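## Task

Press down the lid of the tip box labelled C16 until it clicks shut, while both other lids remain completely open. All three boxes have to rest flat and within the locators of their holder plates. The result must hold with no help from the robot, so release the box and pull the grippers away at the end.

## Robot and tools

Setup. Two Doosan M1013 arms, left_arm and right_arm, each have six joints and a Robotiq 2F-140 two-finger gripper. Their bases stand at (+0.079, +0.498, 0) m for left_arm and (-0.093, -0.521, 0) m for right_arm, each turned slightly about z. The shared scene frame puts its origin on the table top between the arms, with +z up and +x pointing out over the table; left_arm sits on the +y side. The names left and right are arm labels, not sides of an image. Three holder plates, H1, H2, H3, run from the robot's left to its right, and each carries a loose tip box. A white sticker on the front wall of each box shows its ID. Pushing a lid's front edge fully down latches it. The unused arm may be parked out of the way.

execute_actions. Its argument actions is a list holding nothing, one action, or one wait. An empty list commands nothing and returns the current state with pictures. An action is {"rows": [...], "steps": n}: n is 4 to 15 control steps of 1/30 s (15 if omitted). Each of the up to 15 rows is used for one step, and the last row repeats to fill the remaining steps. A wait is {"steps": n} with n up to 300, measured from the previous result, and the time spent writing the reply counts toward it. Adding "pictures": true attaches camera images to a result. A refused call moves nothing.

Row layout. Every row holds 18 numbers covering both arms, even if only one moves: left_arm's six joint targets, then its gripper position, force_limit and speed, followed by the same nine for right_arm. The joint targets are absolute angles in radians, in the order waist, shoulder, elbow, forearm roll, wrist pitch, wrist roll, matching the Joint positions line. Allowed ranges are ±6.283 for all joints except the elbow, which is ±2.792. A target more than 0.010 rad outside a range, and farther out than the current angle, gets the call refused. A target past the true end, which may differ by up to 0.010 rad, is cut off there, and the result may print "joint sent to its limit".

Gripper numbers each lie in [-1, 1] and are commands, not offsets. position: +1 is fully open (140 mm), about -0.8 brings the pads together, and -1 closes until something blocks the fingers. force_limit: roughly 14 N at -1, 60 N at 0, 107 N at +1. speed: about 30, 140 and 250 mm/s at -1, 0, +1. To leave a gripper unchanged, repeat its previous three numbers, since 0 is itself a command. To squeeze harder while holding, raise force_limit and switch position between -1 and -0.98. end_effector_position is the point between the closed pads. Fingertips reach about 33 mm past it when closed and 9 mm when open, and closing pushes them roughly 24 mm farther out, so leave clearance above surfaces.

Motion. Joint targets move at no more than 2.09 rad/s (waist, shoulder), 3.14 (elbow) and 3.93 (wrist joints), with all joints of an arm ramping and arriving together. Each step the sent target stays within 0.456 / 0.683 / 0.854 rad of the measured angle, and targets that would move the hand more than 70 mm away are scaled back. So distant goals take several calls. Between calls the arms keep heading for the last row until they settle or a step is HELD. Each result is taken 4 steps before its action finishes, and those steps run while the next reply is written.

Results. The state line gives, per arm, end_effector_position (m), end_effector_quat_wxyz and linear and angular velocities in the scene frame; positions can be somewhat off at long reach. Joint positions and Joint velocities list each arm's joints (rad, rad/s), and joint torques follow the same order. object_status: 0 moving, 1 blocked while opening, 2 blocked while closing (a grip), 3 reached target or pads met. position_measured is in counts, from 3 open to 230 closed. HELD marks steps where the row was not fully sent; "joint command not followed" means the clearance check changed joint targets. MOTOR HOT warns of heating before a brake stop.

Cameras. cam_high (above, near (0.02, 0.01, 1.51) m, looking down the table), cam_low (side, near (1.60, -0.94, 0.13) m), cam_left_wrist and cam_right_wrist, each 504x504 pixels; calibrations are approximate. zoom_image takes camera and region [x0, y0, x1, y1] in that camera's pixels, origin top-left, at most 504 by 504, and returns a closer view of its latest image.

Other tools. read_manual(section="licences") only returns licence texts. finished_scene(scene) takes the current scene number, ends that scene for good, reports success and gives the next task.

Cautions. A joint torque at its load limit (waist, shoulder 309; elbow 145; wrist joints 40.9 N m) or an outside force of 144 N on an arm halts that arm for 10 s. Do not let the arms collide or push on each other. Do not knock anything off the table, drop, slam or shove boxes hard, or shift a box out of its locators or off flat. Held parts may occasionally get a brief tug. Close the lid with a controlled press on its front edge, confirm it stays latched on its own, then open the gripper and back away.

Each tool is called as a command line: name --argument value for each argument, lists and objects as JSON in quotes; but a table of rows of numbers goes row by row, as --pt "numbers of a row", without its own name.

## Session

execute_actions --actions '[]'

Scene clock: 0.00 s of 7200.00 s.
left_arm: end_effector_position=(+0.4401, -0.2827, +0.3886) position_measured=3 object_status=3 end_effector_quat_wxyz=(+0.696, +0.067, -0.661, +0.271) end_effector_velocity=(+0.001, -0.000, -0.001) end_effector_angular_velocity=(-0.000, -0.000, +0.001) | right_arm: end_effector_position=(+0.6209, -0.5562, +0.1612) position_measured=3 object_status=3 end_effector_quat_wxyz=(-0.001, -0.371, +0.929, -0.023) end_effector_velocity=(-0.000, -0.000, +0.000) end_effector_angular_velocity=(+0.000, -0.000, -0.002)
Joint positions: left_arm=[-0.743  0.735  1.326 -1.537  1.885  3.889] | right_arm=[ 0.026  0.337  1.686 -0.047  1.1    3.896]
Joint velocities: left_arm=[ 0.     0.001 -0.001 -0.    -0.001  0.001] | right_arm=[-0.    -0.     0.     0.     0.     0.001]
Joint torques (N m, as the joint torque sensors report them, + toward a larger angle): no reading

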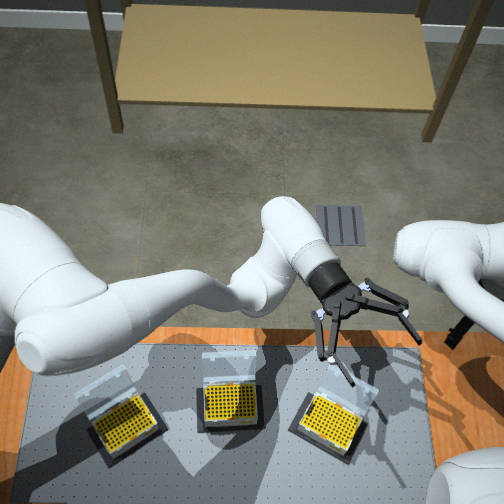

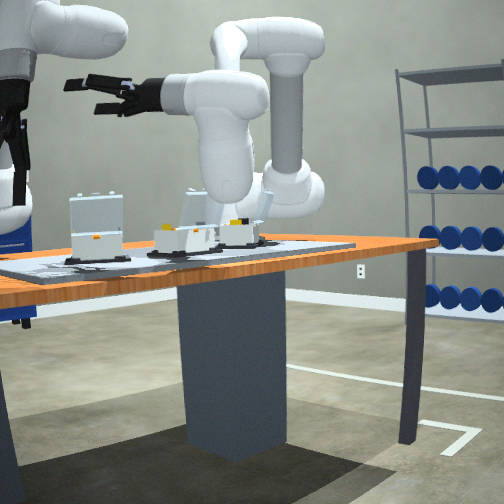

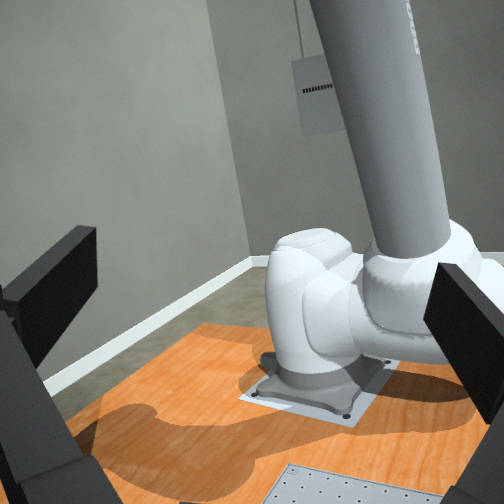

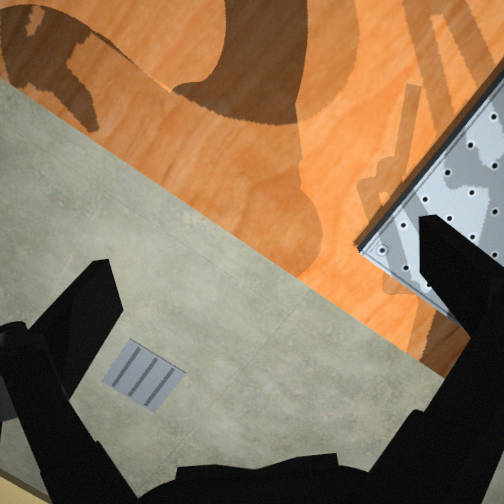

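zoom_image --camera "cam_high" --region '[60, 330, 400, 504]'

zoom_image --camera "cam_low" --region '[50, 170, 310, 290]'

Region (60, 330, 400, 504) of cam_high's 504x504 image, scaled by 1.482, with more detail than that image has; it fills the top 258 rows of this view, and the rest is white.

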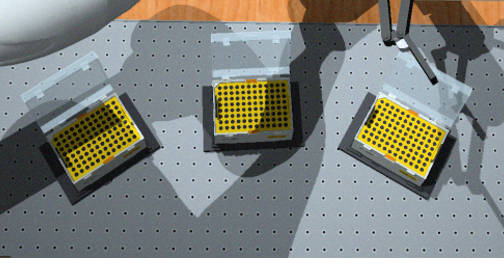

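Region (50, 170, 310, 290) of cam_low's 504x504 image, scaled by 1.938, with more detail than that image has; it fills the top 233 rows of this view, and the rest is white.

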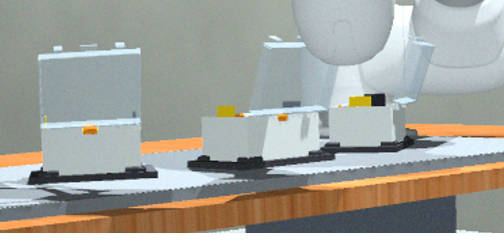

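execute_actions --actions '[{"rows":[[0.5,0.735,1.326,-1.537,1.885,3.889,1,0,0,0.026,0.337,1.686,-0.047,1.1,3.896,1,0,0]],"steps":15}]'

execute_actions --actions '[{"rows":[[0.5,0.735,1.326,-1.537,1.885,3.889,1,0,0,0.84,-0.1,2.1,0,0.6,4.4,1,0,0]],"steps":15}]'

execute_actions --actions '[{"steps":25}]' --pictures true

Scene clock: 1.53 s of 7200.00 s.
left_arm: end_effector_position=(+0.5817, -0.2000, +0.3886) position_measured=3 object_status=3 end_effector_quat_wxyz=(+0.668, +0.130, -0.652, +0.336) end_effector_velocity=(+0.431, +0.311, -0.001) end_effector_angular_velocity=(+0.001, +0.000, +0.618) | right_arm: end_effector_position=(+0.6210, -0.5561, +0.1612) position_measured=3 object_status=3 end_effector_quat_wxyz=(-0.001, -0.370, +0.929, -0.023) end_effector_velocity=(-0.001, +0.000, -0.000) end_effector_angular_velocity=(+0.000, +0.002, -0.000)
Joint positions: left_arm=[-0.553  0.735  1.326 -1.537  1.885  3.889] | right_arm=[ 0.026  0.337  1.686 -0.047  1.1    3.896]
Joint velocities: left_arm=[ 0.618  0.     0.001  0.001 -0.     0.   ] | right_arm=[-0.     0.     0.     0.     0.001  0.   ]
Joint torques (N m, as the joint torque sensors report them, + toward a larger angle): left_arm=[   2.81 -101.3   -34.64   -2.09    1.79    0.35] | right_arm=[ -0.3  -72.8  -36.6    3.79   0.45  -0.41]
Steps of this call (steps 1 to 35: nothing new was sent; steps 36 to 46: the first 11 steps of this action). Readings (joint positions | what the end effector reports):
36: left_arm=[-0.743 0.735 1.326 -1.537 1.885 3.889] | right_arm=[0.026 0.337 1.686 -0.047 1.100 3.896] | left_arm position_measured=3 object_status=3 | right_arm position_measured=3 object_status=3
37: left_arm=[-0.737 0.735 1.326 -1.537 1.885 3.889] | right_arm=[0.026 0.337 1.686 -0.047 1.100 3.896] | left_arm position_measured=3 object_status=3 | right_arm position_measured=3 object_status=3
39: left_arm=[-0.702 0.735 1.326 -1.537 1.885 3.889] | right_arm=[0.026 0.337 1.686 -0.047 1.100 3.896] | left_arm position_measured=3 object_status=3 | right_arm position_measured=3 object_status=3
43: left_arm=[-0.615 0.735 1.326 -1.537 1.885 3.889] | right_arm=[0.026 0.337 1.686 -0.047 1.100 3.896] | left_arm position_measured=3 object_status=3 | right_arm position_measured=3 object_status=3
46: the state above

Scene clock: 2.03 s of 7200.00 s.
left_arm: end_effector_position=(+0.7725, -0.0109, +0.3885) position_measured=3 object_status=3 end_effector_quat_wxyz=(+0.607, +0.230, -0.623, +0.436) end_effector_velocity=(+0.315, +0.429, +0.000) end_effector_angular_velocity=(-0.000, -0.001, +0.618) | right_arm: end_effector_position=(+0.5805, -0.4085, +0.1993) position_measured=3 object_status=3 end_effector_quat_wxyz=(+0.103, -0.371, +0.922, -0.039) end_effector_velocity=(-0.174, +0.472, +0.098) end_effector_angular_velocity=(+0.228, -0.522, +0.189)
Joint positions: left_arm=[-0.239  0.735  1.326 -1.537  1.885  3.889] | right_arm=[ 0.23   0.169  1.845 -0.029  0.908  4.089]
Joint velocities: left_arm=[ 0.618 -0.    -0.001  0.    -0.     0.   ] | right_arm=[ 0.696 -0.448  0.423  0.048 -0.51   0.512]
Joint torques (N m, as the joint torque sensors report them, + toward a larger angle): left_arm=[   5.27 -102.85  -34.23   -1.73    1.56    0.22] | right_arm=[ -3.61 -55.51 -35.81   3.83   0.34  -0.51]
Steps of this call (steps 1 to 4: the last 4 steps of your previous action; steps 5 to 15: the first 11 steps of this action). Readings (joint positions | what the end effector reports):
5: left_arm=[-0.448 0.735 1.326 -1.537 1.885 3.889] | right_arm=[0.027 0.336 1.686 -0.047 1.100 3.897] | left_arm position_measured=3 object_status=3 | right_arm position_measured=3 object_status=3
6: left_arm=[-0.427 0.735 1.326 -1.537 1.885 3.889] | right_arm=[0.032 0.331 1.692 -0.046 1.093 3.904] | left_arm position_measured=3 object_status=3 | right_arm position_measured=3 object_status=3
8: left_arm=[-0.385 0.735 1.326 -1.537 1.885 3.889] | right_arm=[0.068 0.297 1.724 -0.043 1.054 3.943] | left_arm position_measured=3 object_status=3 | right_arm position_measured=3 object_status=3
12: left_arm=[-0.302 0.735 1.326 -1.537 1.885 3.889] | right_arm=[0.161 0.218 1.799 -0.034 0.964 4.033] | left_arm position_measured=3 object_status=3 | right_arm position_measured=3 object_status=3
15: the state above

Scene clock: 2.87 s of 7200.00 s.
left_arm: end_effector_position=(+0.9341, +0.4033, +0.3883) position_measured=3 object_status=3 end_effector_quat_wxyz=(+0.474, +0.383, -0.543, +0.578) end_effector_velocity=(+0.059, +0.531, +0.000) end_effector_angular_velocity=(-0.000, -0.000, +0.621) | right_arm: end_effector_position=(+0.3464, -0.0835, +0.2514) position_measured=3 object_status=3 end_effector_quat_wxyz=(+0.260, -0.481, +0.836, +0.054) end_effector_velocity=(-0.145, +0.104, +0.020) end_effector_angular_velocity=(+0.147, -0.049, +0.162)
Joint positions: left_arm=[ 0.283  0.735  1.326 -1.537  1.885  3.889] | right_arm=[ 0.832 -0.097  2.097 -0.     0.604  4.396]
Joint velocities: left_arm=[ 0.621  0.    -0.     0.     0.     0.   ] | right_arm=[ 0.278 -0.113  0.106  0.012 -0.127  0.129]
Joint torques (N m, as the joint torque sensors report them, + toward a larger angle): left_arm=[   2.12 -100.51  -34.4    -1.8     1.78    0.15] | right_arm=[-18.6   -9.99 -39.57   4.22  -0.97  -0.41]
Kept back: nothing.
Steps of this call (steps 1 to 4: the last 4 steps of your previous action; steps 5 to 25: the robot went on to your last target). Readings (joint positions | what the end effector reports):
1: left_arm=[-0.218 0.735 1.326 -1.537 1.885 3.889] | right_arm=[0.254 0.155 1.859 -0.027 0.891 4.106] | left_arm position_measured=3 object_status=3 | right_arm position_measured=3 object_status=3
2: left_arm=[-0.197 0.735 1.326 -1.537 1.885 3.889] | right_arm=[0.278 0.141 1.872 -0.026 0.875 4.123] | left_arm position_measured=3 object_status=3 | right_arm position_measured=3 object_status=3
4: left_arm=[-0.156 0.735 1.326 -1.537 1.885 3.889] | right_arm=[0.326 0.114 1.897 -0.023 0.845 4.153] | left_arm position_measured=3 object_status=3 | right_arm position_measured=3 object_status=3
8: left_arm=[-0.072 0.735 1.326 -1.537 1.885 3.889] | right_arm=[0.424 0.069 1.940 -0.018 0.794 4.205] | left_arm position_measured=3 object_status=3 | right_arm position_measured=3 object_status=3
25: the state above
camera_calibration (this result's frames):
cam_left_wrist: T_world_to_cam=[[-0.985484, 0.0138568, -0.169202, 0.986924], [0.167356, 0.246734, -0.954523, 0.123619], [0.0285214, -0.968984, -0.245472, 0.638715], [0, 0, 0, 1]] pos_world=[0.933692, 0.574728, 0.441774]
cam_right_wrist: T_world_to_cam=[[-0.755393, 0.644455, -0.118574, 0.350625], [0.340832, 0.540972, 0.768884, -0.25981], [0.559656, 0.540396, -0.628297, 0.194677], [0, 0, 0, 1]] pos_world=[0.244459, -0.190615, 0.363654]

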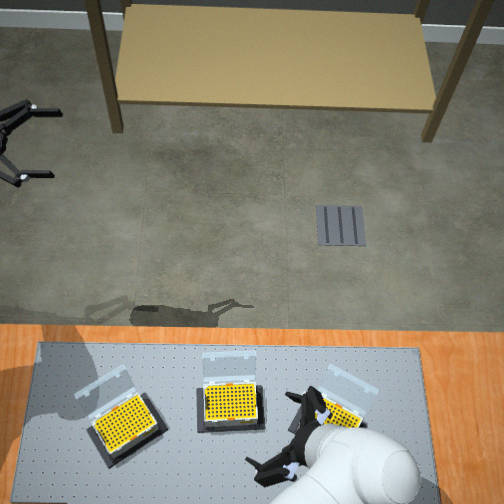

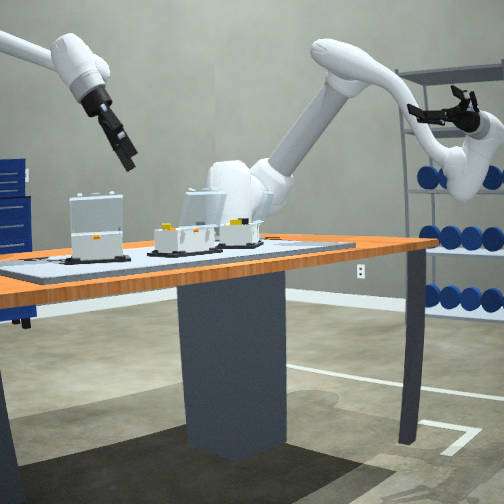

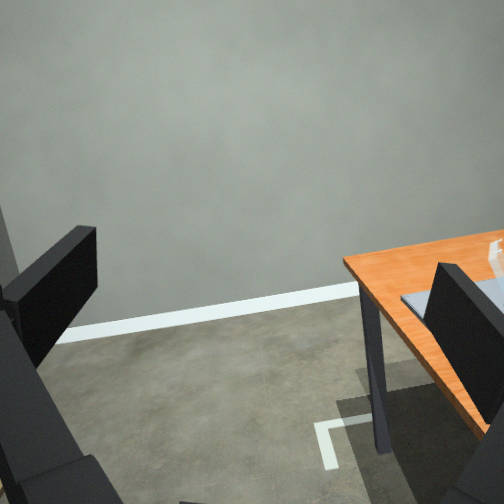

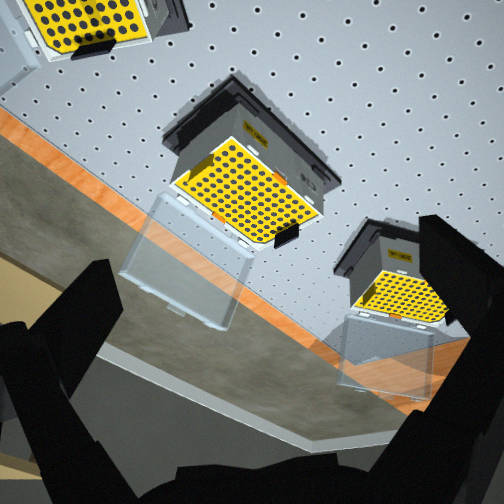

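zoom_image --camera "cam_right_wrist" --region '[200, 80, 460, 300]'

Region (200, 80, 460, 300) of cam_right_wrist's 504x504 image, scaled by 1.938, with more detail than that image has; it fills the top 426 rows of this view, and the rest is white.

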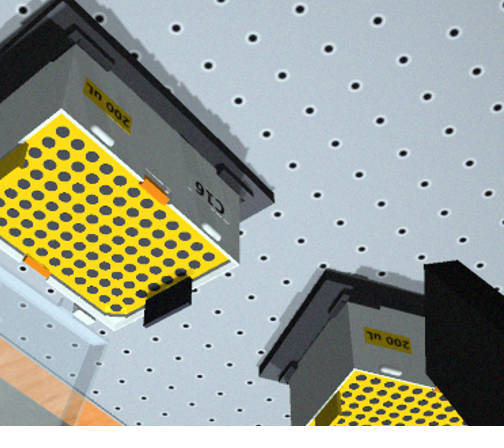

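execute_actions --actions '[{"rows":[[0.5,0.735,1.326,-1.537,1.885,3.889,1,0,0,0.73,0.2,1.3,0,1.3,5.34,-1,0,0]],"steps":15}]'

execute_actions --actions '[{"rows":[[0.5,0.735,1.326,-1.537,1.885,3.889,1,0,0,0.73,0.596,1.069,0,1.477,5.34,-1,0,0]],"steps":15}]'

execute_actions --actions '[{"steps":12}]' --pictures true

Scene clock: 3.97 s of 7200.00 s.
left_arm: end_effector_position=(+0.9345, +0.5894, +0.3882) position_measured=3 object_status=3 end_effector_quat_wxyz=(+0.408, +0.440, -0.498, +0.626) end_effector_velocity=(-0.000, -0.000, +0.000) end_effector_angular_velocity=(-0.000, +0.000, -0.001) | right_arm: end_effector_position=(+0.4346, -0.0450, +0.3510) position_measured=77 object_status=0 end_effector_quat_wxyz=(+0.199, -0.278, +0.936, +0.084) end_effector_velocity=(+0.297, +0.096, +0.370) end_effector_angular_velocity=(+0.292, +0.559, -1.405)
Joint positions: left_arm=[ 0.5    0.735  1.326 -1.537  1.885  3.889] | right_arm=[0.79  0.037 1.75  0.    0.919 4.82 ]
Joint velocities: left_arm=[-0.     0.    -0.     0.     0.001 -0.   ] | right_arm=[-0.16   0.434 -1.193 -0.     1.007  1.374]
Joint torques (N m, as the joint torque sensors report them, + toward a larger angle): left_arm=[  2.14 -97.23 -36.35  -1.76   1.69   0.15] | right_arm=[ -1.35 -47.49 -40.68   4.26  -0.44   0.04]
Steps of this call (steps 1 to 22: the robot went on to your last target; steps 23 to 33: the first 11 steps of this action). Readings (joint positions | what the end effector reports):
23: left_arm=[0.500 0.735 1.326 -1.537 1.885 3.889] | right_arm=[0.840 -0.100 2.099 0.000 0.600 4.402] | left_arm position_measured=3 object_status=3 | right_arm position_measured=3 object_status=0
24: left_arm=[0.500 0.735 1.326 -1.537 1.885 3.889] | right_arm=[0.839 -0.096 2.090 0.000 0.610 4.413] | left_arm position_measured=3 object_status=3 | right_arm position_measured=9 object_status=0
26: left_arm=[0.500 0.735 1.326 -1.537 1.885 3.889] | right_arm=[0.830 -0.073 2.036 0.000 0.665 4.480] | left_arm position_measured=3 object_status=3 | right_arm position_measured=24 object_status=0
30: left_arm=[0.500 0.735 1.326 -1.537 1.885 3.889] | right_arm=[0.806 -0.007 1.869 0.000 0.818 4.682] | left_arm position_measured=3 object_status=3 | right_arm position_measured=55 object_status=0
33: the state above

Scene clock: 4.47 s of 7200.00 s.
left_arm: end_effector_position=(+0.9345, +0.5894, +0.3882) position_measured=3 object_status=3 end_effector_quat_wxyz=(+0.408, +0.440, -0.498, +0.626) end_effector_velocity=(-0.001, -0.001, +0.002) end_effector_angular_velocity=(+0.000, -0.003, -0.001) | right_arm: end_effector_position=(+0.5808, +0.0182, +0.3400) position_measured=191 object_status=0 end_effector_quat_wxyz=(+0.055, -0.044, +0.997, +0.037) end_effector_velocity=(+0.259, +0.130, -0.335) end_effector_angular_velocity=(-0.425, +0.683, -0.535)
Joint positions: left_arm=[ 0.5    0.735  1.326 -1.537  1.885  3.889] | right_arm=[0.739 0.434 1.219 0.    1.356 5.259]
Joint velocities: left_arm=[-0.    -0.002 -0.    -0.001  0.001  0.001] | right_arm=[-0.056  0.98  -0.901 -0.001  0.723  0.483]
Joint torques (N m, as the joint torque sensors report them, + toward a larger angle): left_arm=[  3.42 -98.61 -35.04  -1.74   1.52   0.41] | right_arm=[  0.18 -84.25 -37.59   4.1    0.41  -0.95]
Steps of this call (steps 1 to 4: the last 4 steps of your previous action; steps 5 to 15: the first 11 steps of this action). Readings (joint positions | what the end effector reports):
5: left_arm=[0.500 0.735 1.326 -1.537 1.885 3.889] | right_arm=[0.762 0.113 1.542 0.000 1.095 5.059] | left_arm position_measured=3 object_status=3 | right_arm position_measured=115 object_status=0
6: left_arm=[0.500 0.735 1.326 -1.537 1.885 3.889] | right_arm=[0.758 0.133 1.501 0.000 1.128 5.098] | left_arm position_measured=3 object_status=3 | right_arm position_measured=123 object_status=0
8: left_arm=[0.500 0.735 1.326 -1.537 1.885 3.889] | right_arm=[0.753 0.197 1.435 0.000 1.182 5.145] | left_arm position_measured=3 object_status=3 | right_arm position_measured=138 object_status=0
12: left_arm=[0.500 0.735 1.326 -1.537 1.885 3.889] | right_arm=[0.745 0.334 1.311 0.000 1.282 5.210] | left_arm position_measured=3 object_status=3 | right_arm position_measured=168 object_status=0
15: the state above

Scene clock: 4.87 s of 7200.00 s.
left_arm: end_effector_position=(+0.9345, +0.5894, +0.3882) position_measured=3 object_status=3 end_effector_quat_wxyz=(+0.408, +0.440, -0.498, +0.626) end_effector_velocity=(-0.000, +0.000, +0.002) end_effector_angular_velocity=(+0.001, -0.002, +0.001) | right_arm: end_effector_position=(+0.6204, +0.0368, +0.2808) position_measured=233 object_status=3 end_effector_quat_wxyz=(-0.000, +0.001, +1.000, -0.000) end_effector_velocity=(-0.000, -0.000, -0.000) end_effector_angular_velocity=(-0.000, +0.000, -0.000)
Joint positions: left_arm=[ 0.5    0.735  1.326 -1.537  1.885  3.889] | right_arm=[ 0.73   0.596  1.069 -0.     1.477  5.34 ]
Joint velocities: left_arm=[ 0.001 -0.002 -0.     0.    -0.001 -0.   ] | right_arm=[0. 0. 0. 0. 0. 0.]
Joint torques (N m, as the joint torque sensors report them, + toward a larger angle): left_arm=[  1.11 -97.82 -35.68  -1.85   1.73   0.11] | right_arm=[  -1.42 -101.53  -39.38    4.04    0.29   -0.36]
Kept back: nothing.
Steps of this call (steps 1 to 4: the last 4 steps of your previous action; steps 5 to 12: the robot went on to your last target). Readings (joint positions | what the end effector reports):
1: left_arm=[0.500 0.735 1.326 -1.537 1.885 3.889] | right_arm=[0.737 0.467 1.188 0.000 1.381 5.276] | left_arm position_measured=3 object_status=3 | right_arm position_measured=199 object_status=0
2: left_arm=[0.500 0.735 1.326 -1.537 1.885 3.889] | right_arm=[0.736 0.499 1.158 0.000 1.405 5.292] | left_arm position_measured=3 object_status=3 | right_arm position_measured=206 object_status=0
4: left_arm=[0.500 0.735 1.326 -1.537 1.885 3.889] | right_arm=[0.732 0.556 1.106 -0.000 1.447 5.320] | left_arm position_measured=3 object_status=3 | right_arm position_measured=221 object_status=0
8: left_arm=[0.500 0.735 1.326 -1.537 1.885 3.889] | right_arm=[0.730 0.596 1.070 -0.000 1.477 5.340] | left_arm position_measured=3 object_status=3 | right_arm position_measured=233 object_status=0
12: the state above
camera_calibration (this result's frames):
cam_left_wrist: T_world_to_cam=[[-0.965489, -0.198172, -0.168994, 1.09087], [0.110257, 0.276852, -0.954566, 0.113139], [0.235954, -0.940256, -0.245448, 0.608215], [0, 0, 0, 1]] pos_world=[0.89724, 0.756735, 0.441634]
cam_right_wrist: T_world_to_cam=[[0.140014, 0.989619, -0.0323997, -0.10886], [0.930601, -0.120347, 0.345686, -0.663612], [0.338199, -0.0785522, -0.937791, 0.241892], [0, 0, 0, 1]] pos_world=[0.550992, 0.0468676, 0.452719]

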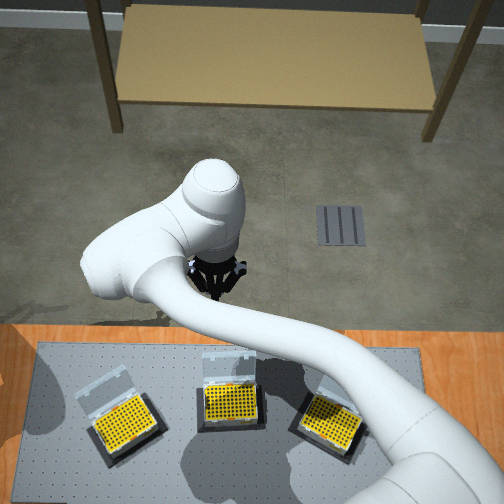

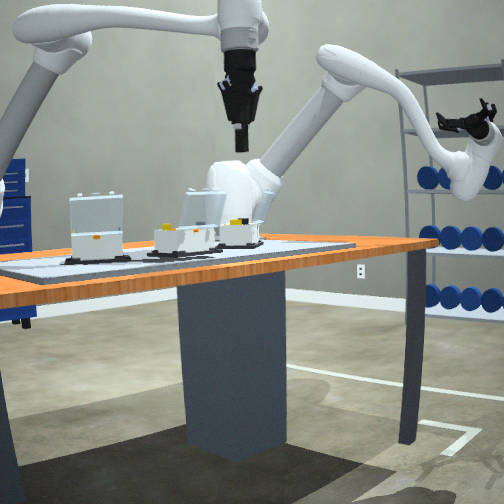

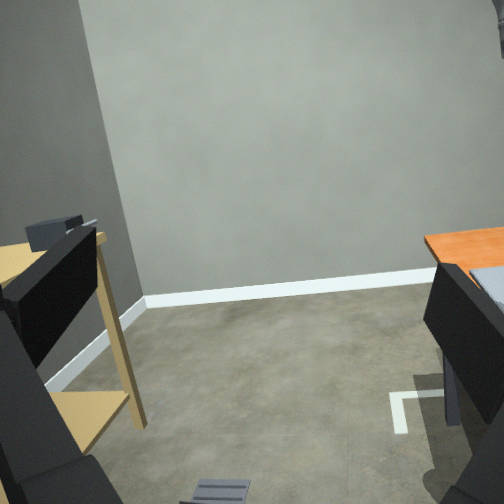

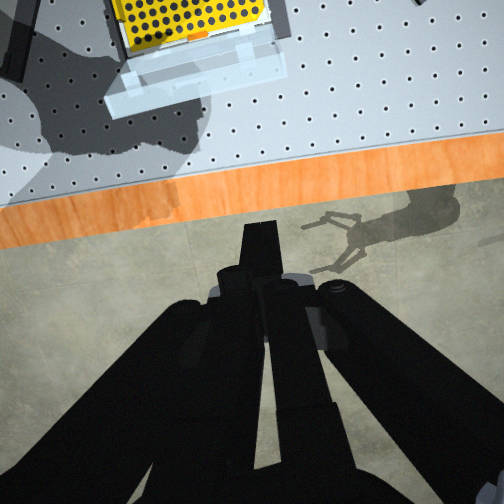

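execute_actions --actions '[{"rows":[[0.5,0.735,1.326,-1.537,1.885,3.889,1,0,0,0.73,0.652,1.25,0,1.24,5.34,-1,0,0]],"steps":15}]' --pictures true

zoom_image --camera "cam_low" --region '[140, 130, 300, 270]'

Scene clock: 5.37 s of 7200.00 s.
left_arm: end_effector_position=(+0.9345, +0.5894, +0.3882) position_measured=3 object_status=3 end_effector_quat_wxyz=(+0.408, +0.440, -0.498, +0.626) end_effector_velocity=(-0.001, +0.000, +0.000) end_effector_angular_velocity=(-0.001, +0.000, -0.003) | right_arm: end_effector_position=(+0.6207, +0.0370, +0.1318) position_measured=233 object_status=3 end_effector_quat_wxyz=(-0.000, +0.001, +1.000, -0.000) end_effector_velocity=(+0.004, +0.003, -0.018) end_effector_angular_velocity=(+0.016, -0.022, -0.001)
Joint positions: left_arm=[ 0.5    0.735  1.326 -1.537  1.885  3.889] | right_arm=[ 0.73   0.652  1.249 -0.     1.242  5.34 ]
Joint velocities: left_arm=[ 0.     0.001 -0.001 -0.     0.003 -0.001] | right_arm=[-0.     0.002  0.03  -0.    -0.059  0.001]
Joint torques (N m, as the joint torque sensors report them, + toward a larger angle): left_arm=[ -0.56 -97.28 -35.49  -2.06   1.71   0.12] | right_arm=[  -0.22 -143.76  -57.79    6.41    0.06   -0.33]
Steps of this call (steps 1 to 4: the robot went on to your last target; steps 5 to 15: the first 11 steps of this action). Readings (joint positions | what the end effector reports):
5: left_arm=[0.500 0.735 1.326 -1.537 1.885 3.889] | right_arm=[0.730 0.596 1.070 -0.000 1.476 5.340] | left_arm position_measured=3 object_status=3 | right_arm position_measured=233 object_status=3
6: left_arm=[0.500 0.735 1.326 -1.537 1.885 3.889] | right_arm=[0.730 0.598 1.078 -0.000 1.464 5.340] | left_arm position_measured=3 object_status=3 | right_arm position_measured=233 object_status=3
8: left_arm=[0.500 0.735 1.326 -1.537 1.885 3.889] | right_arm=[0.730 0.613 1.125 0.000 1.404 5.340] | left_arm position_measured=3 object_status=3 | right_arm position_measured=233 object_status=3
12: left_arm=[0.500 0.735 1.326 -1.537 1.885 3.889] | right_arm=[0.730 0.642 1.218 -0.000 1.282 5.340] | left_arm position_measured=3 object_status=3 | right_arm position_measured=233 object_status=3
15: the state above
camera_calibration (this result's frames):
cam_left_wrist: T_world_to_cam=[[-0.965489, -0.198171, -0.168994, 1.09087], [0.110257, 0.276852, -0.954566, 0.113139], [0.235954, -0.940256, -0.245448, 0.608215], [0, 0, 0, 1]] pos_world=[0.89724, 0.756735, 0.441634]
cam_right_wrist: T_world_to_cam=[[0.139994, 0.989597, -0.0331641, -0.113766], [0.930919, -0.120135, 0.344903, -0.612381], [0.33733, -0.0791576, -0.938052, 0.102683], [0, 0, 0, 1]] pos_world=[0.551366, 0.0471422, 0.303761]

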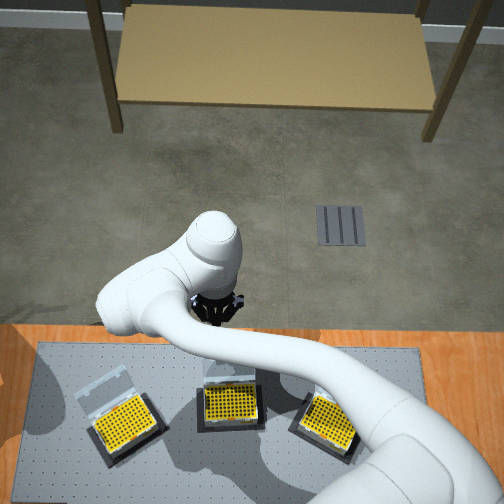

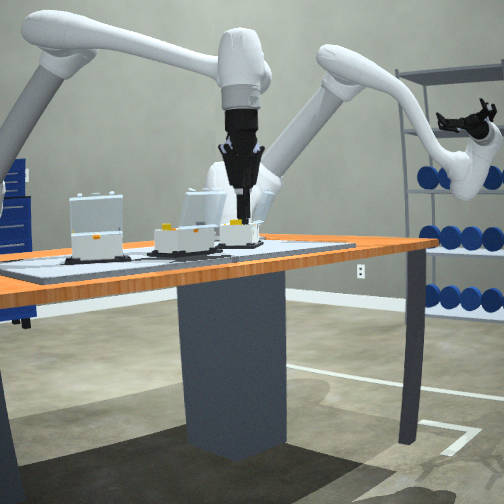

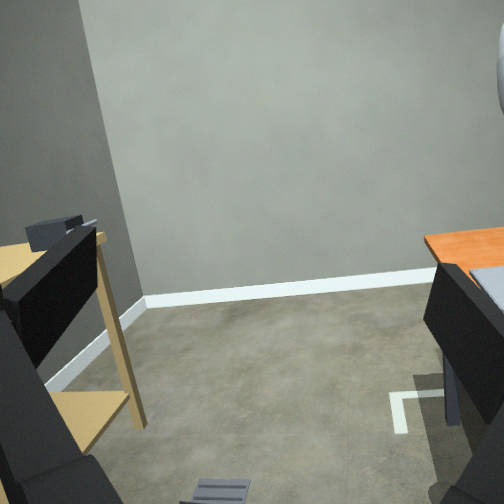

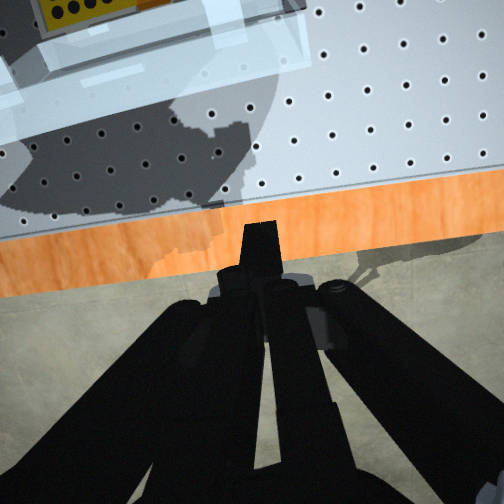

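Region (140, 130, 300, 270) of cam_low's 504x504 image, scaled by 3.150, with more detail than that image has; it fills the top 441 rows of this view, and the rest is white.

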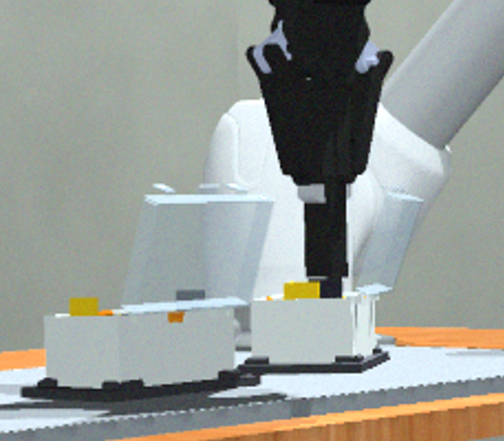

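execute_actions --actions '[{"rows":[[0.5,0.735,1.326,-1.537,1.885,3.889,1,0,0,0.75,0.62,1.305,0,1.218,5.36,-1,0,0],[0.5,0.735,1.326,-1.537,1.885,3.889,1,0,0,0.75,0.62,1.305,0,1.218,5.36,-1,0,0],[0.5,0.735,1.326,-1.537,1.885,3.889,1,0,0,0.75,0.62,1.305,0,1.218,5.36,-1,0,0],[0.5,0.735,1.326,-1.537,1.885,3.889,1,0,0,0.75,0.62,1.305,0,1.218,5.36,-1,0,0],[0.5,0.735,1.326,-1.537,1.885,3.889,1,0,0,0.772,0.583,1.365,0,1.195,5.38,-1,0,0],[0.5,0.735,1.326,-1.537,1.885,3.889,1,0,0,0.772,0.583,1.365,0,1.195,5.38,-1,0,0],[0.5,0.735,1.326,-1.537,1.885,3.889,1,0,0,0.772,0.583,1.365,0,1.195,5.38,-1,0,0],[0.5,0.735,1.326,-1.537,1.885,3.889,1,0,0,0.794,0.547,1.424,0,1.171,5.40,-1,0,0],[0.5,0.735,1.326,-1.537,1.885,3.889,1,0,0,0.794,0.547,1.424,0,1.171,5.40,-1,0,0],[0.5,0.735,1.326,-1.537,1.885,3.889,1,0,0,0.794,0.547,1.424,0,1.171,5.40,-1,0,0],[0.5,0.735,1.326,-1.537,1.885,3.889,1,0,0,0.817,0.512,1.482,0,1.148,5.42,-1,0,0]],"steps":15}]'

execute_actions --actions '[{"steps":8}]' --pictures true

Scene clock: 6.13 s of 7200.00 s.
left_arm: end_effector_position=(+0.9345, +0.5894, +0.3882) position_measured=3 object_status=3 end_effector_quat_wxyz=(+0.408, +0.440, -0.498, +0.626) end_effector_velocity=(+0.000, +0.000, +0.000) end_effector_angular_velocity=(+0.001, -0.001, +0.002) | right_arm: end_effector_position=(+0.5362, +0.0389, +0.1320) position_measured=233 object_status=3 end_effector_quat_wxyz=(-0.000, -0.001, +1.000, -0.000) end_effector_velocity=(-0.266, -0.009, -0.001) end_effector_angular_velocity=(+0.012, -0.015, +0.014)
Joint positions: left_arm=[ 0.5    0.735  1.326 -1.537  1.885  3.889] | right_arm=[ 0.791  0.553  1.414 -0.     1.175  5.397]
Joint velocities: left_arm=[ 0.    -0.001  0.    -0.    -0.002  0.001] | right_arm=[ 0.192 -0.317  0.519  0.    -0.221  0.178]
Joint torques (N m, as the joint torque sensors report them, + toward a larger angle): left_arm=[  0.76 -99.79 -35.76  -1.81   1.2    0.18] | right_arm=[-11.28 -82.97 -33.34   3.15  -0.29  -0.09]
Steps of this call (steps 1 to 4: the last 4 steps of your previous action; steps 5 to 12: the robot went on to your last target; steps 13 to 23: the first 11 steps of this action). Readings (joint positions | what the end effector reports):
13: left_arm=[0.500 0.735 1.326 -1.537 1.885 3.889] | right_arm=[0.730 0.651 1.251 -0.000 1.239 5.340] | left_arm position_measured=3 object_status=3 | right_arm position_measured=233 object_status=3
14: left_arm=[0.500 0.735 1.326 -1.537 1.885 3.889] | right_arm=[0.733 0.646 1.261 -0.000 1.236 5.344] | left_arm position_measured=3 object_status=3 | right_arm position_measured=233 object_status=3
16: left_arm=[0.500 0.735 1.326 -1.537 1.885 3.889] | right_arm=[0.746 0.626 1.294 -0.000 1.222 5.356] | left_arm position_measured=3 object_status=3 | right_arm position_measured=233 object_status=3
20: left_arm=[0.500 0.735 1.326 -1.537 1.885 3.889] | right_arm=[0.769 0.588 1.356 -0.000 1.198 5.377] | left_arm position_measured=3 object_status=3 | right_arm position_measured=233 object_status=3
23: the state above

Scene clock: 6.40 s of 7200.00 s.
left_arm: end_effector_position=(+0.9345, +0.5894, +0.3882) position_measured=3 object_status=3 end_effector_quat_wxyz=(+0.408, +0.440, -0.498, +0.626) end_effector_velocity=(-0.001, -0.001, +0.000) end_effector_angular_velocity=(+0.000, +0.000, -0.002) | right_arm: end_effector_position=(+0.5005, +0.0371, +0.1308) position_measured=233 object_status=3 end_effector_quat_wxyz=(-0.000, -0.002, +1.000, -0.000) end_effector_velocity=(-0.001, -0.000, -0.000) end_effector_angular_velocity=(-0.000, +0.000, -0.000)
Joint positions: left_arm=[ 0.5    0.735  1.326 -1.537  1.885  3.889] | right_arm=[0.817 0.512 1.482 0.    1.148 5.42 ]
Joint velocities: left_arm=[-0.001 -0.    -0.     0.001  0.002 -0.   ] | right_arm=[ 0.001 -0.002  0.003 -0.    -0.001  0.001]
Joint torques (N m, as the joint torque sensors report them, + toward a larger angle): left_arm=[  1.76 -98.58 -35.64  -1.62   1.58   0.2 ] | right_arm=[ -1.54 -93.45 -35.37   4.04   0.32  -0.25]
Kept back: nothing.
Steps of this call (steps 1 to 4: the last 4 steps of your previous action; steps 5 to 8: the robot went on to your last target). Readings (joint positions | what the end effector reports):
1: left_arm=[0.500 0.735 1.326 -1.537 1.885 3.889] | right_arm=[0.798 0.540 1.435 -0.000 1.166 5.404] | left_arm position_measured=3 object_status=3 | right_arm position_measured=233 object_status=3
2: left_arm=[0.500 0.735 1.326 -1.537 1.885 3.889] | right_arm=[0.807 0.527 1.455 0.000 1.158 5.411] | left_arm position_measured=3 object_status=3 | right_arm position_measured=233 object_status=3
4: left_arm=[0.500 0.735 1.326 -1.537 1.885 3.889] | right_arm=[0.816 0.514 1.479 0.000 1.150 5.419] | left_arm position_measured=3 object_status=3 | right_arm position_measured=233 object_status=3
8: the state above
camera_calibration (this result's frames):
cam_left_wrist: T_world_to_cam=[[-0.965489, -0.198172, -0.168994, 1.09087], [0.110257, 0.276852, -0.954566, 0.113138], [0.235954, -0.940256, -0.245448, 0.608215], [0, 0, 0, 1]] pos_world=[0.89724, 0.756735, 0.441634]
cam_right_wrist: T_world_to_cam=[[0.13318, 0.990554, -0.032646, -0.0938046], [0.931528, -0.113861, 0.345385, -0.500767], [0.338405, -0.0764092, -0.937893, 0.141698], [0, 0, 0, 1]] pos_world=[0.431021, 0.0467274, 0.302792]

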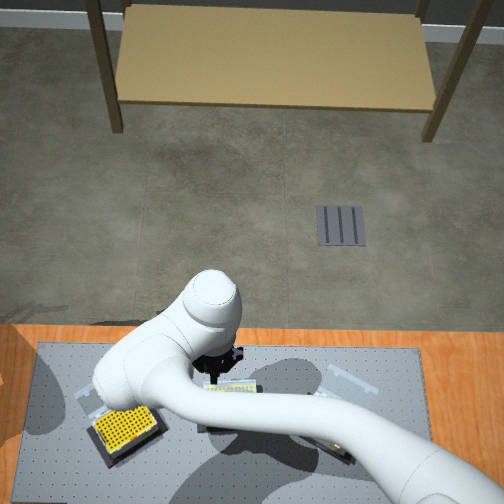

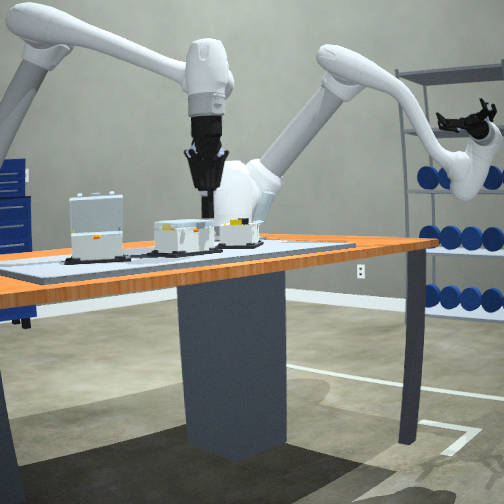

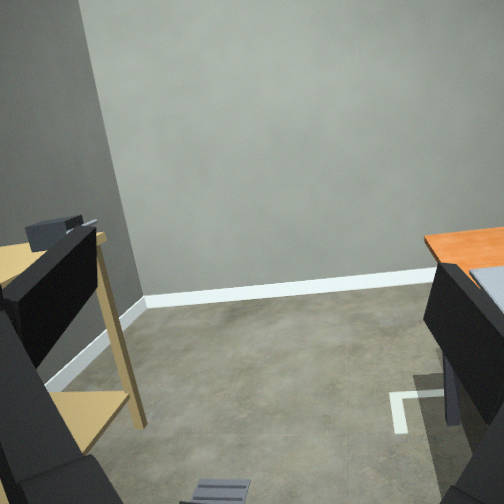

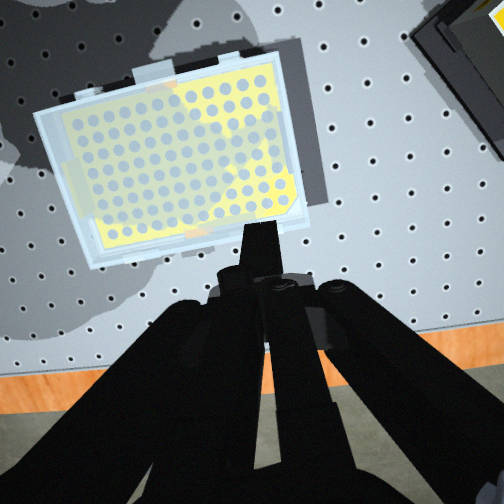

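execute_actions --actions '[{"rows":[[0.5,0.735,1.326,-1.537,1.885,3.889,1,0,0,0.848,0.373,1.674,0,1.095,5.455,-1,0,0]],"steps":15}]'

execute_actions --actions '[{"steps":5}]' --pictures true

zoom_image --camera "cam_low" --region '[130, 160, 270, 270]'

Scene clock: 7.07 s of 7200.00 s.
left_arm: end_effector_position=(+0.9345, +0.5894, +0.3882) position_measured=3 object_status=3 end_effector_quat_wxyz=(+0.408, +0.440, -0.498, +0.626) end_effector_velocity=(+0.001, +0.001, -0.000) end_effector_angular_velocity=(+0.001, -0.001, +0.001) | right_arm: end_effector_position=(+0.4162, -0.0059, +0.1412) position_measured=233 object_status=3 end_effector_quat_wxyz=(-0.000, -0.000, +1.000, -0.000) end_effector_velocity=(-0.003, -0.003, -0.004) end_effector_angular_velocity=(-0.004, +0.004, -0.002)
Joint positions: left_arm=[ 0.5    0.735  1.326 -1.537  1.885  3.889] | right_arm=[0.848 0.373 1.673 0.    1.095 5.455]
Joint velocities: left_arm=[ 0.001  0.001 -0.002  0.001 -0.001  0.001] | right_arm=[ 0.    -0.     0.009 -0.    -0.003  0.002]
Joint torques (N m, as the joint torque sensors report them, + toward a larger angle): left_arm=[  2.8  -97.66 -35.38  -1.92   1.68   0.61] | right_arm=[ -0.67 -76.03 -36.25   4.11   0.4   -0.58]
Steps of this call (steps 1 to 9: the robot went on to your last target; steps 10 to 20: the first 11 steps of this action). Readings (joint positions | what the end effector reports):
10: left_arm=[0.500 0.735 1.326 -1.537 1.885 3.889] | right_arm=[0.817 0.511 1.483 0.000 1.148 5.420] | left_arm position_measured=3 object_status=3 | right_arm position_measured=233 object_status=3
11: left_arm=[0.500 0.735 1.326 -1.537 1.885 3.889] | right_arm=[0.818 0.505 1.492 0.000 1.145 5.422] | left_arm position_measured=3 object_status=3 | right_arm position_measured=233 object_status=3
13: left_arm=[0.500 0.735 1.326 -1.537 1.885 3.889] | right_arm=[0.826 0.470 1.541 0.000 1.132 5.431] | left_arm position_measured=3 object_status=3 | right_arm position_measured=233 object_status=3
17: left_arm=[0.500 0.735 1.326 -1.537 1.885 3.889] | right_arm=[0.846 0.383 1.660 0.000 1.099 5.452] | left_arm position_measured=3 object_status=3 | right_arm position_measured=233 object_status=3
20: the state above

Scene clock: 7.23 s of 7200.00 s.
left_arm: end_effector_position=(+0.9345, +0.5894, +0.3882) position_measured=3 object_status=3 end_effector_quat_wxyz=(+0.408, +0.440, -0.498, +0.626) end_effector_velocity=(-0.001, +0.000, -0.000) end_effector_angular_velocity=(-0.001, +0.000, -0.001) | right_arm: end_effector_position=(+0.4160, -0.0061, +0.1410) position_measured=233 object_status=3 end_effector_quat_wxyz=(-0.000, -0.000, +1.000, -0.000) end_effector_velocity=(-0.000, -0.000, +0.001) end_effector_angular_velocity=(-0.000, +0.000, -0.002)
Joint positions: left_arm=[ 0.5    0.735  1.326 -1.537  1.885  3.889] | right_arm=[0.848 0.373 1.674 0.    1.095 5.455]
Joint velocities: left_arm=[0.    0.    0.    0.    0.001 0.   ] | right_arm=[ 0.    -0.001  0.     0.     0.001  0.002]
Joint torques (N m, as the joint torque sensors report them, + toward a larger angle): left_arm=[  2.17 -96.83 -35.    -2.     1.53   0.09] | right_arm=[ -0.26 -76.97 -36.37   3.93   0.39  -0.25]
Kept back: nothing.
Steps of this call (steps 1 to 4: the last 4 steps of your previous action; step 5: the robot went on to your last target). Readings (joint positions | what the end effector reports):
1: left_arm=[0.500 0.735 1.326 -1.537 1.885 3.889] | right_arm=[0.848 0.373 1.674 0.000 1.095 5.455] | left_arm position_measured=3 object_status=3 | right_arm position_measured=233 object_status=3
2: left_arm=[0.500 0.735 1.326 -1.537 1.885 3.889] | right_arm=[0.848 0.373 1.674 0.000 1.095 5.455] | left_arm position_measured=3 object_status=3 | right_arm position_measured=233 object_status=3
4: left_arm=[0.500 0.735 1.326 -1.537 1.885 3.889] | right_arm=[0.848 0.373 1.674 0.000 1.095 5.455] | left_arm position_measured=3 object_status=3 | right_arm position_measured=233 object_status=3
5: the state above
camera_calibration (this result's frames):
cam_left_wrist: T_world_to_cam=[[-0.965489, -0.198171, -0.168994, 1.09087], [0.110257, 0.276852, -0.954566, 0.113139], [0.235954, -0.940256, -0.245448, 0.608215], [0, 0, 0, 1]] pos_world=[0.89724, 0.756735, 0.441634]
cam_right_wrist: T_world_to_cam=[[0.137008, 0.990031, -0.0326642, -0.0410088], [0.93108, -0.117455, 0.345391, -0.430367], [0.338112, -0.0777345, -0.93789, 0.176661], [0, 0, 0, 1]] pos_world=[0.346593, 0.00378395, 0.312994]

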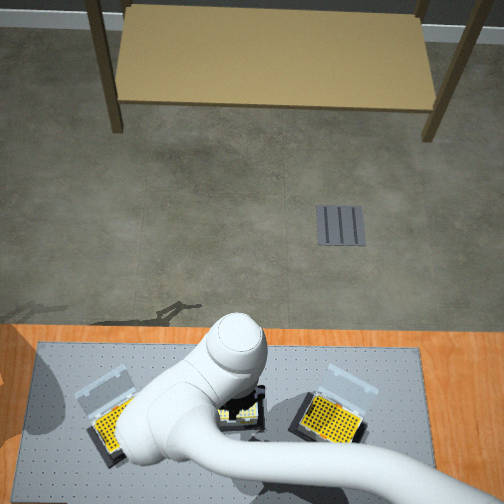

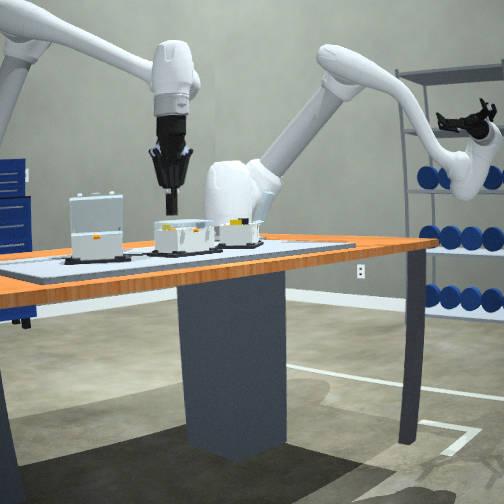

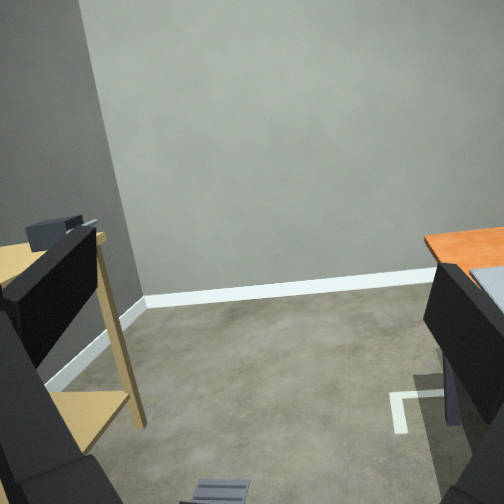

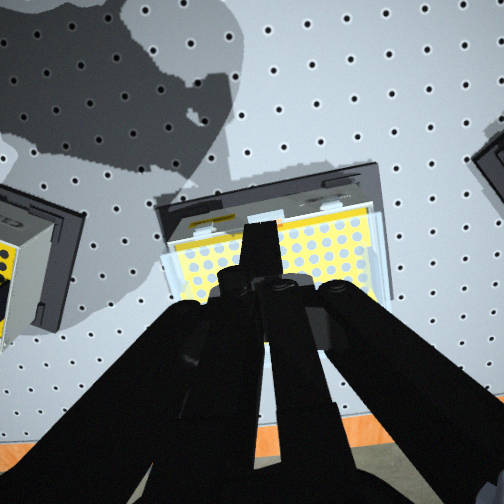

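Region (130, 160, 270, 270) of cam_low's 504x504 image, scaled by 3.600, with more detail than that image has; it fills the top 396 rows of this view, and the rest is white.

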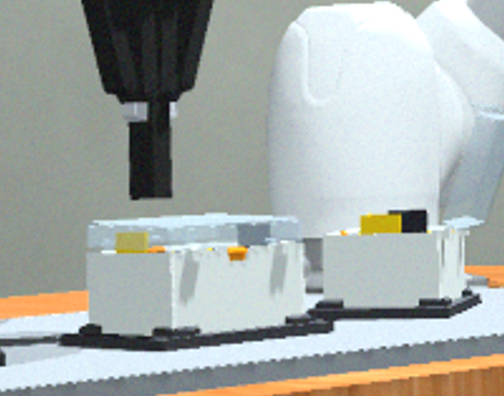

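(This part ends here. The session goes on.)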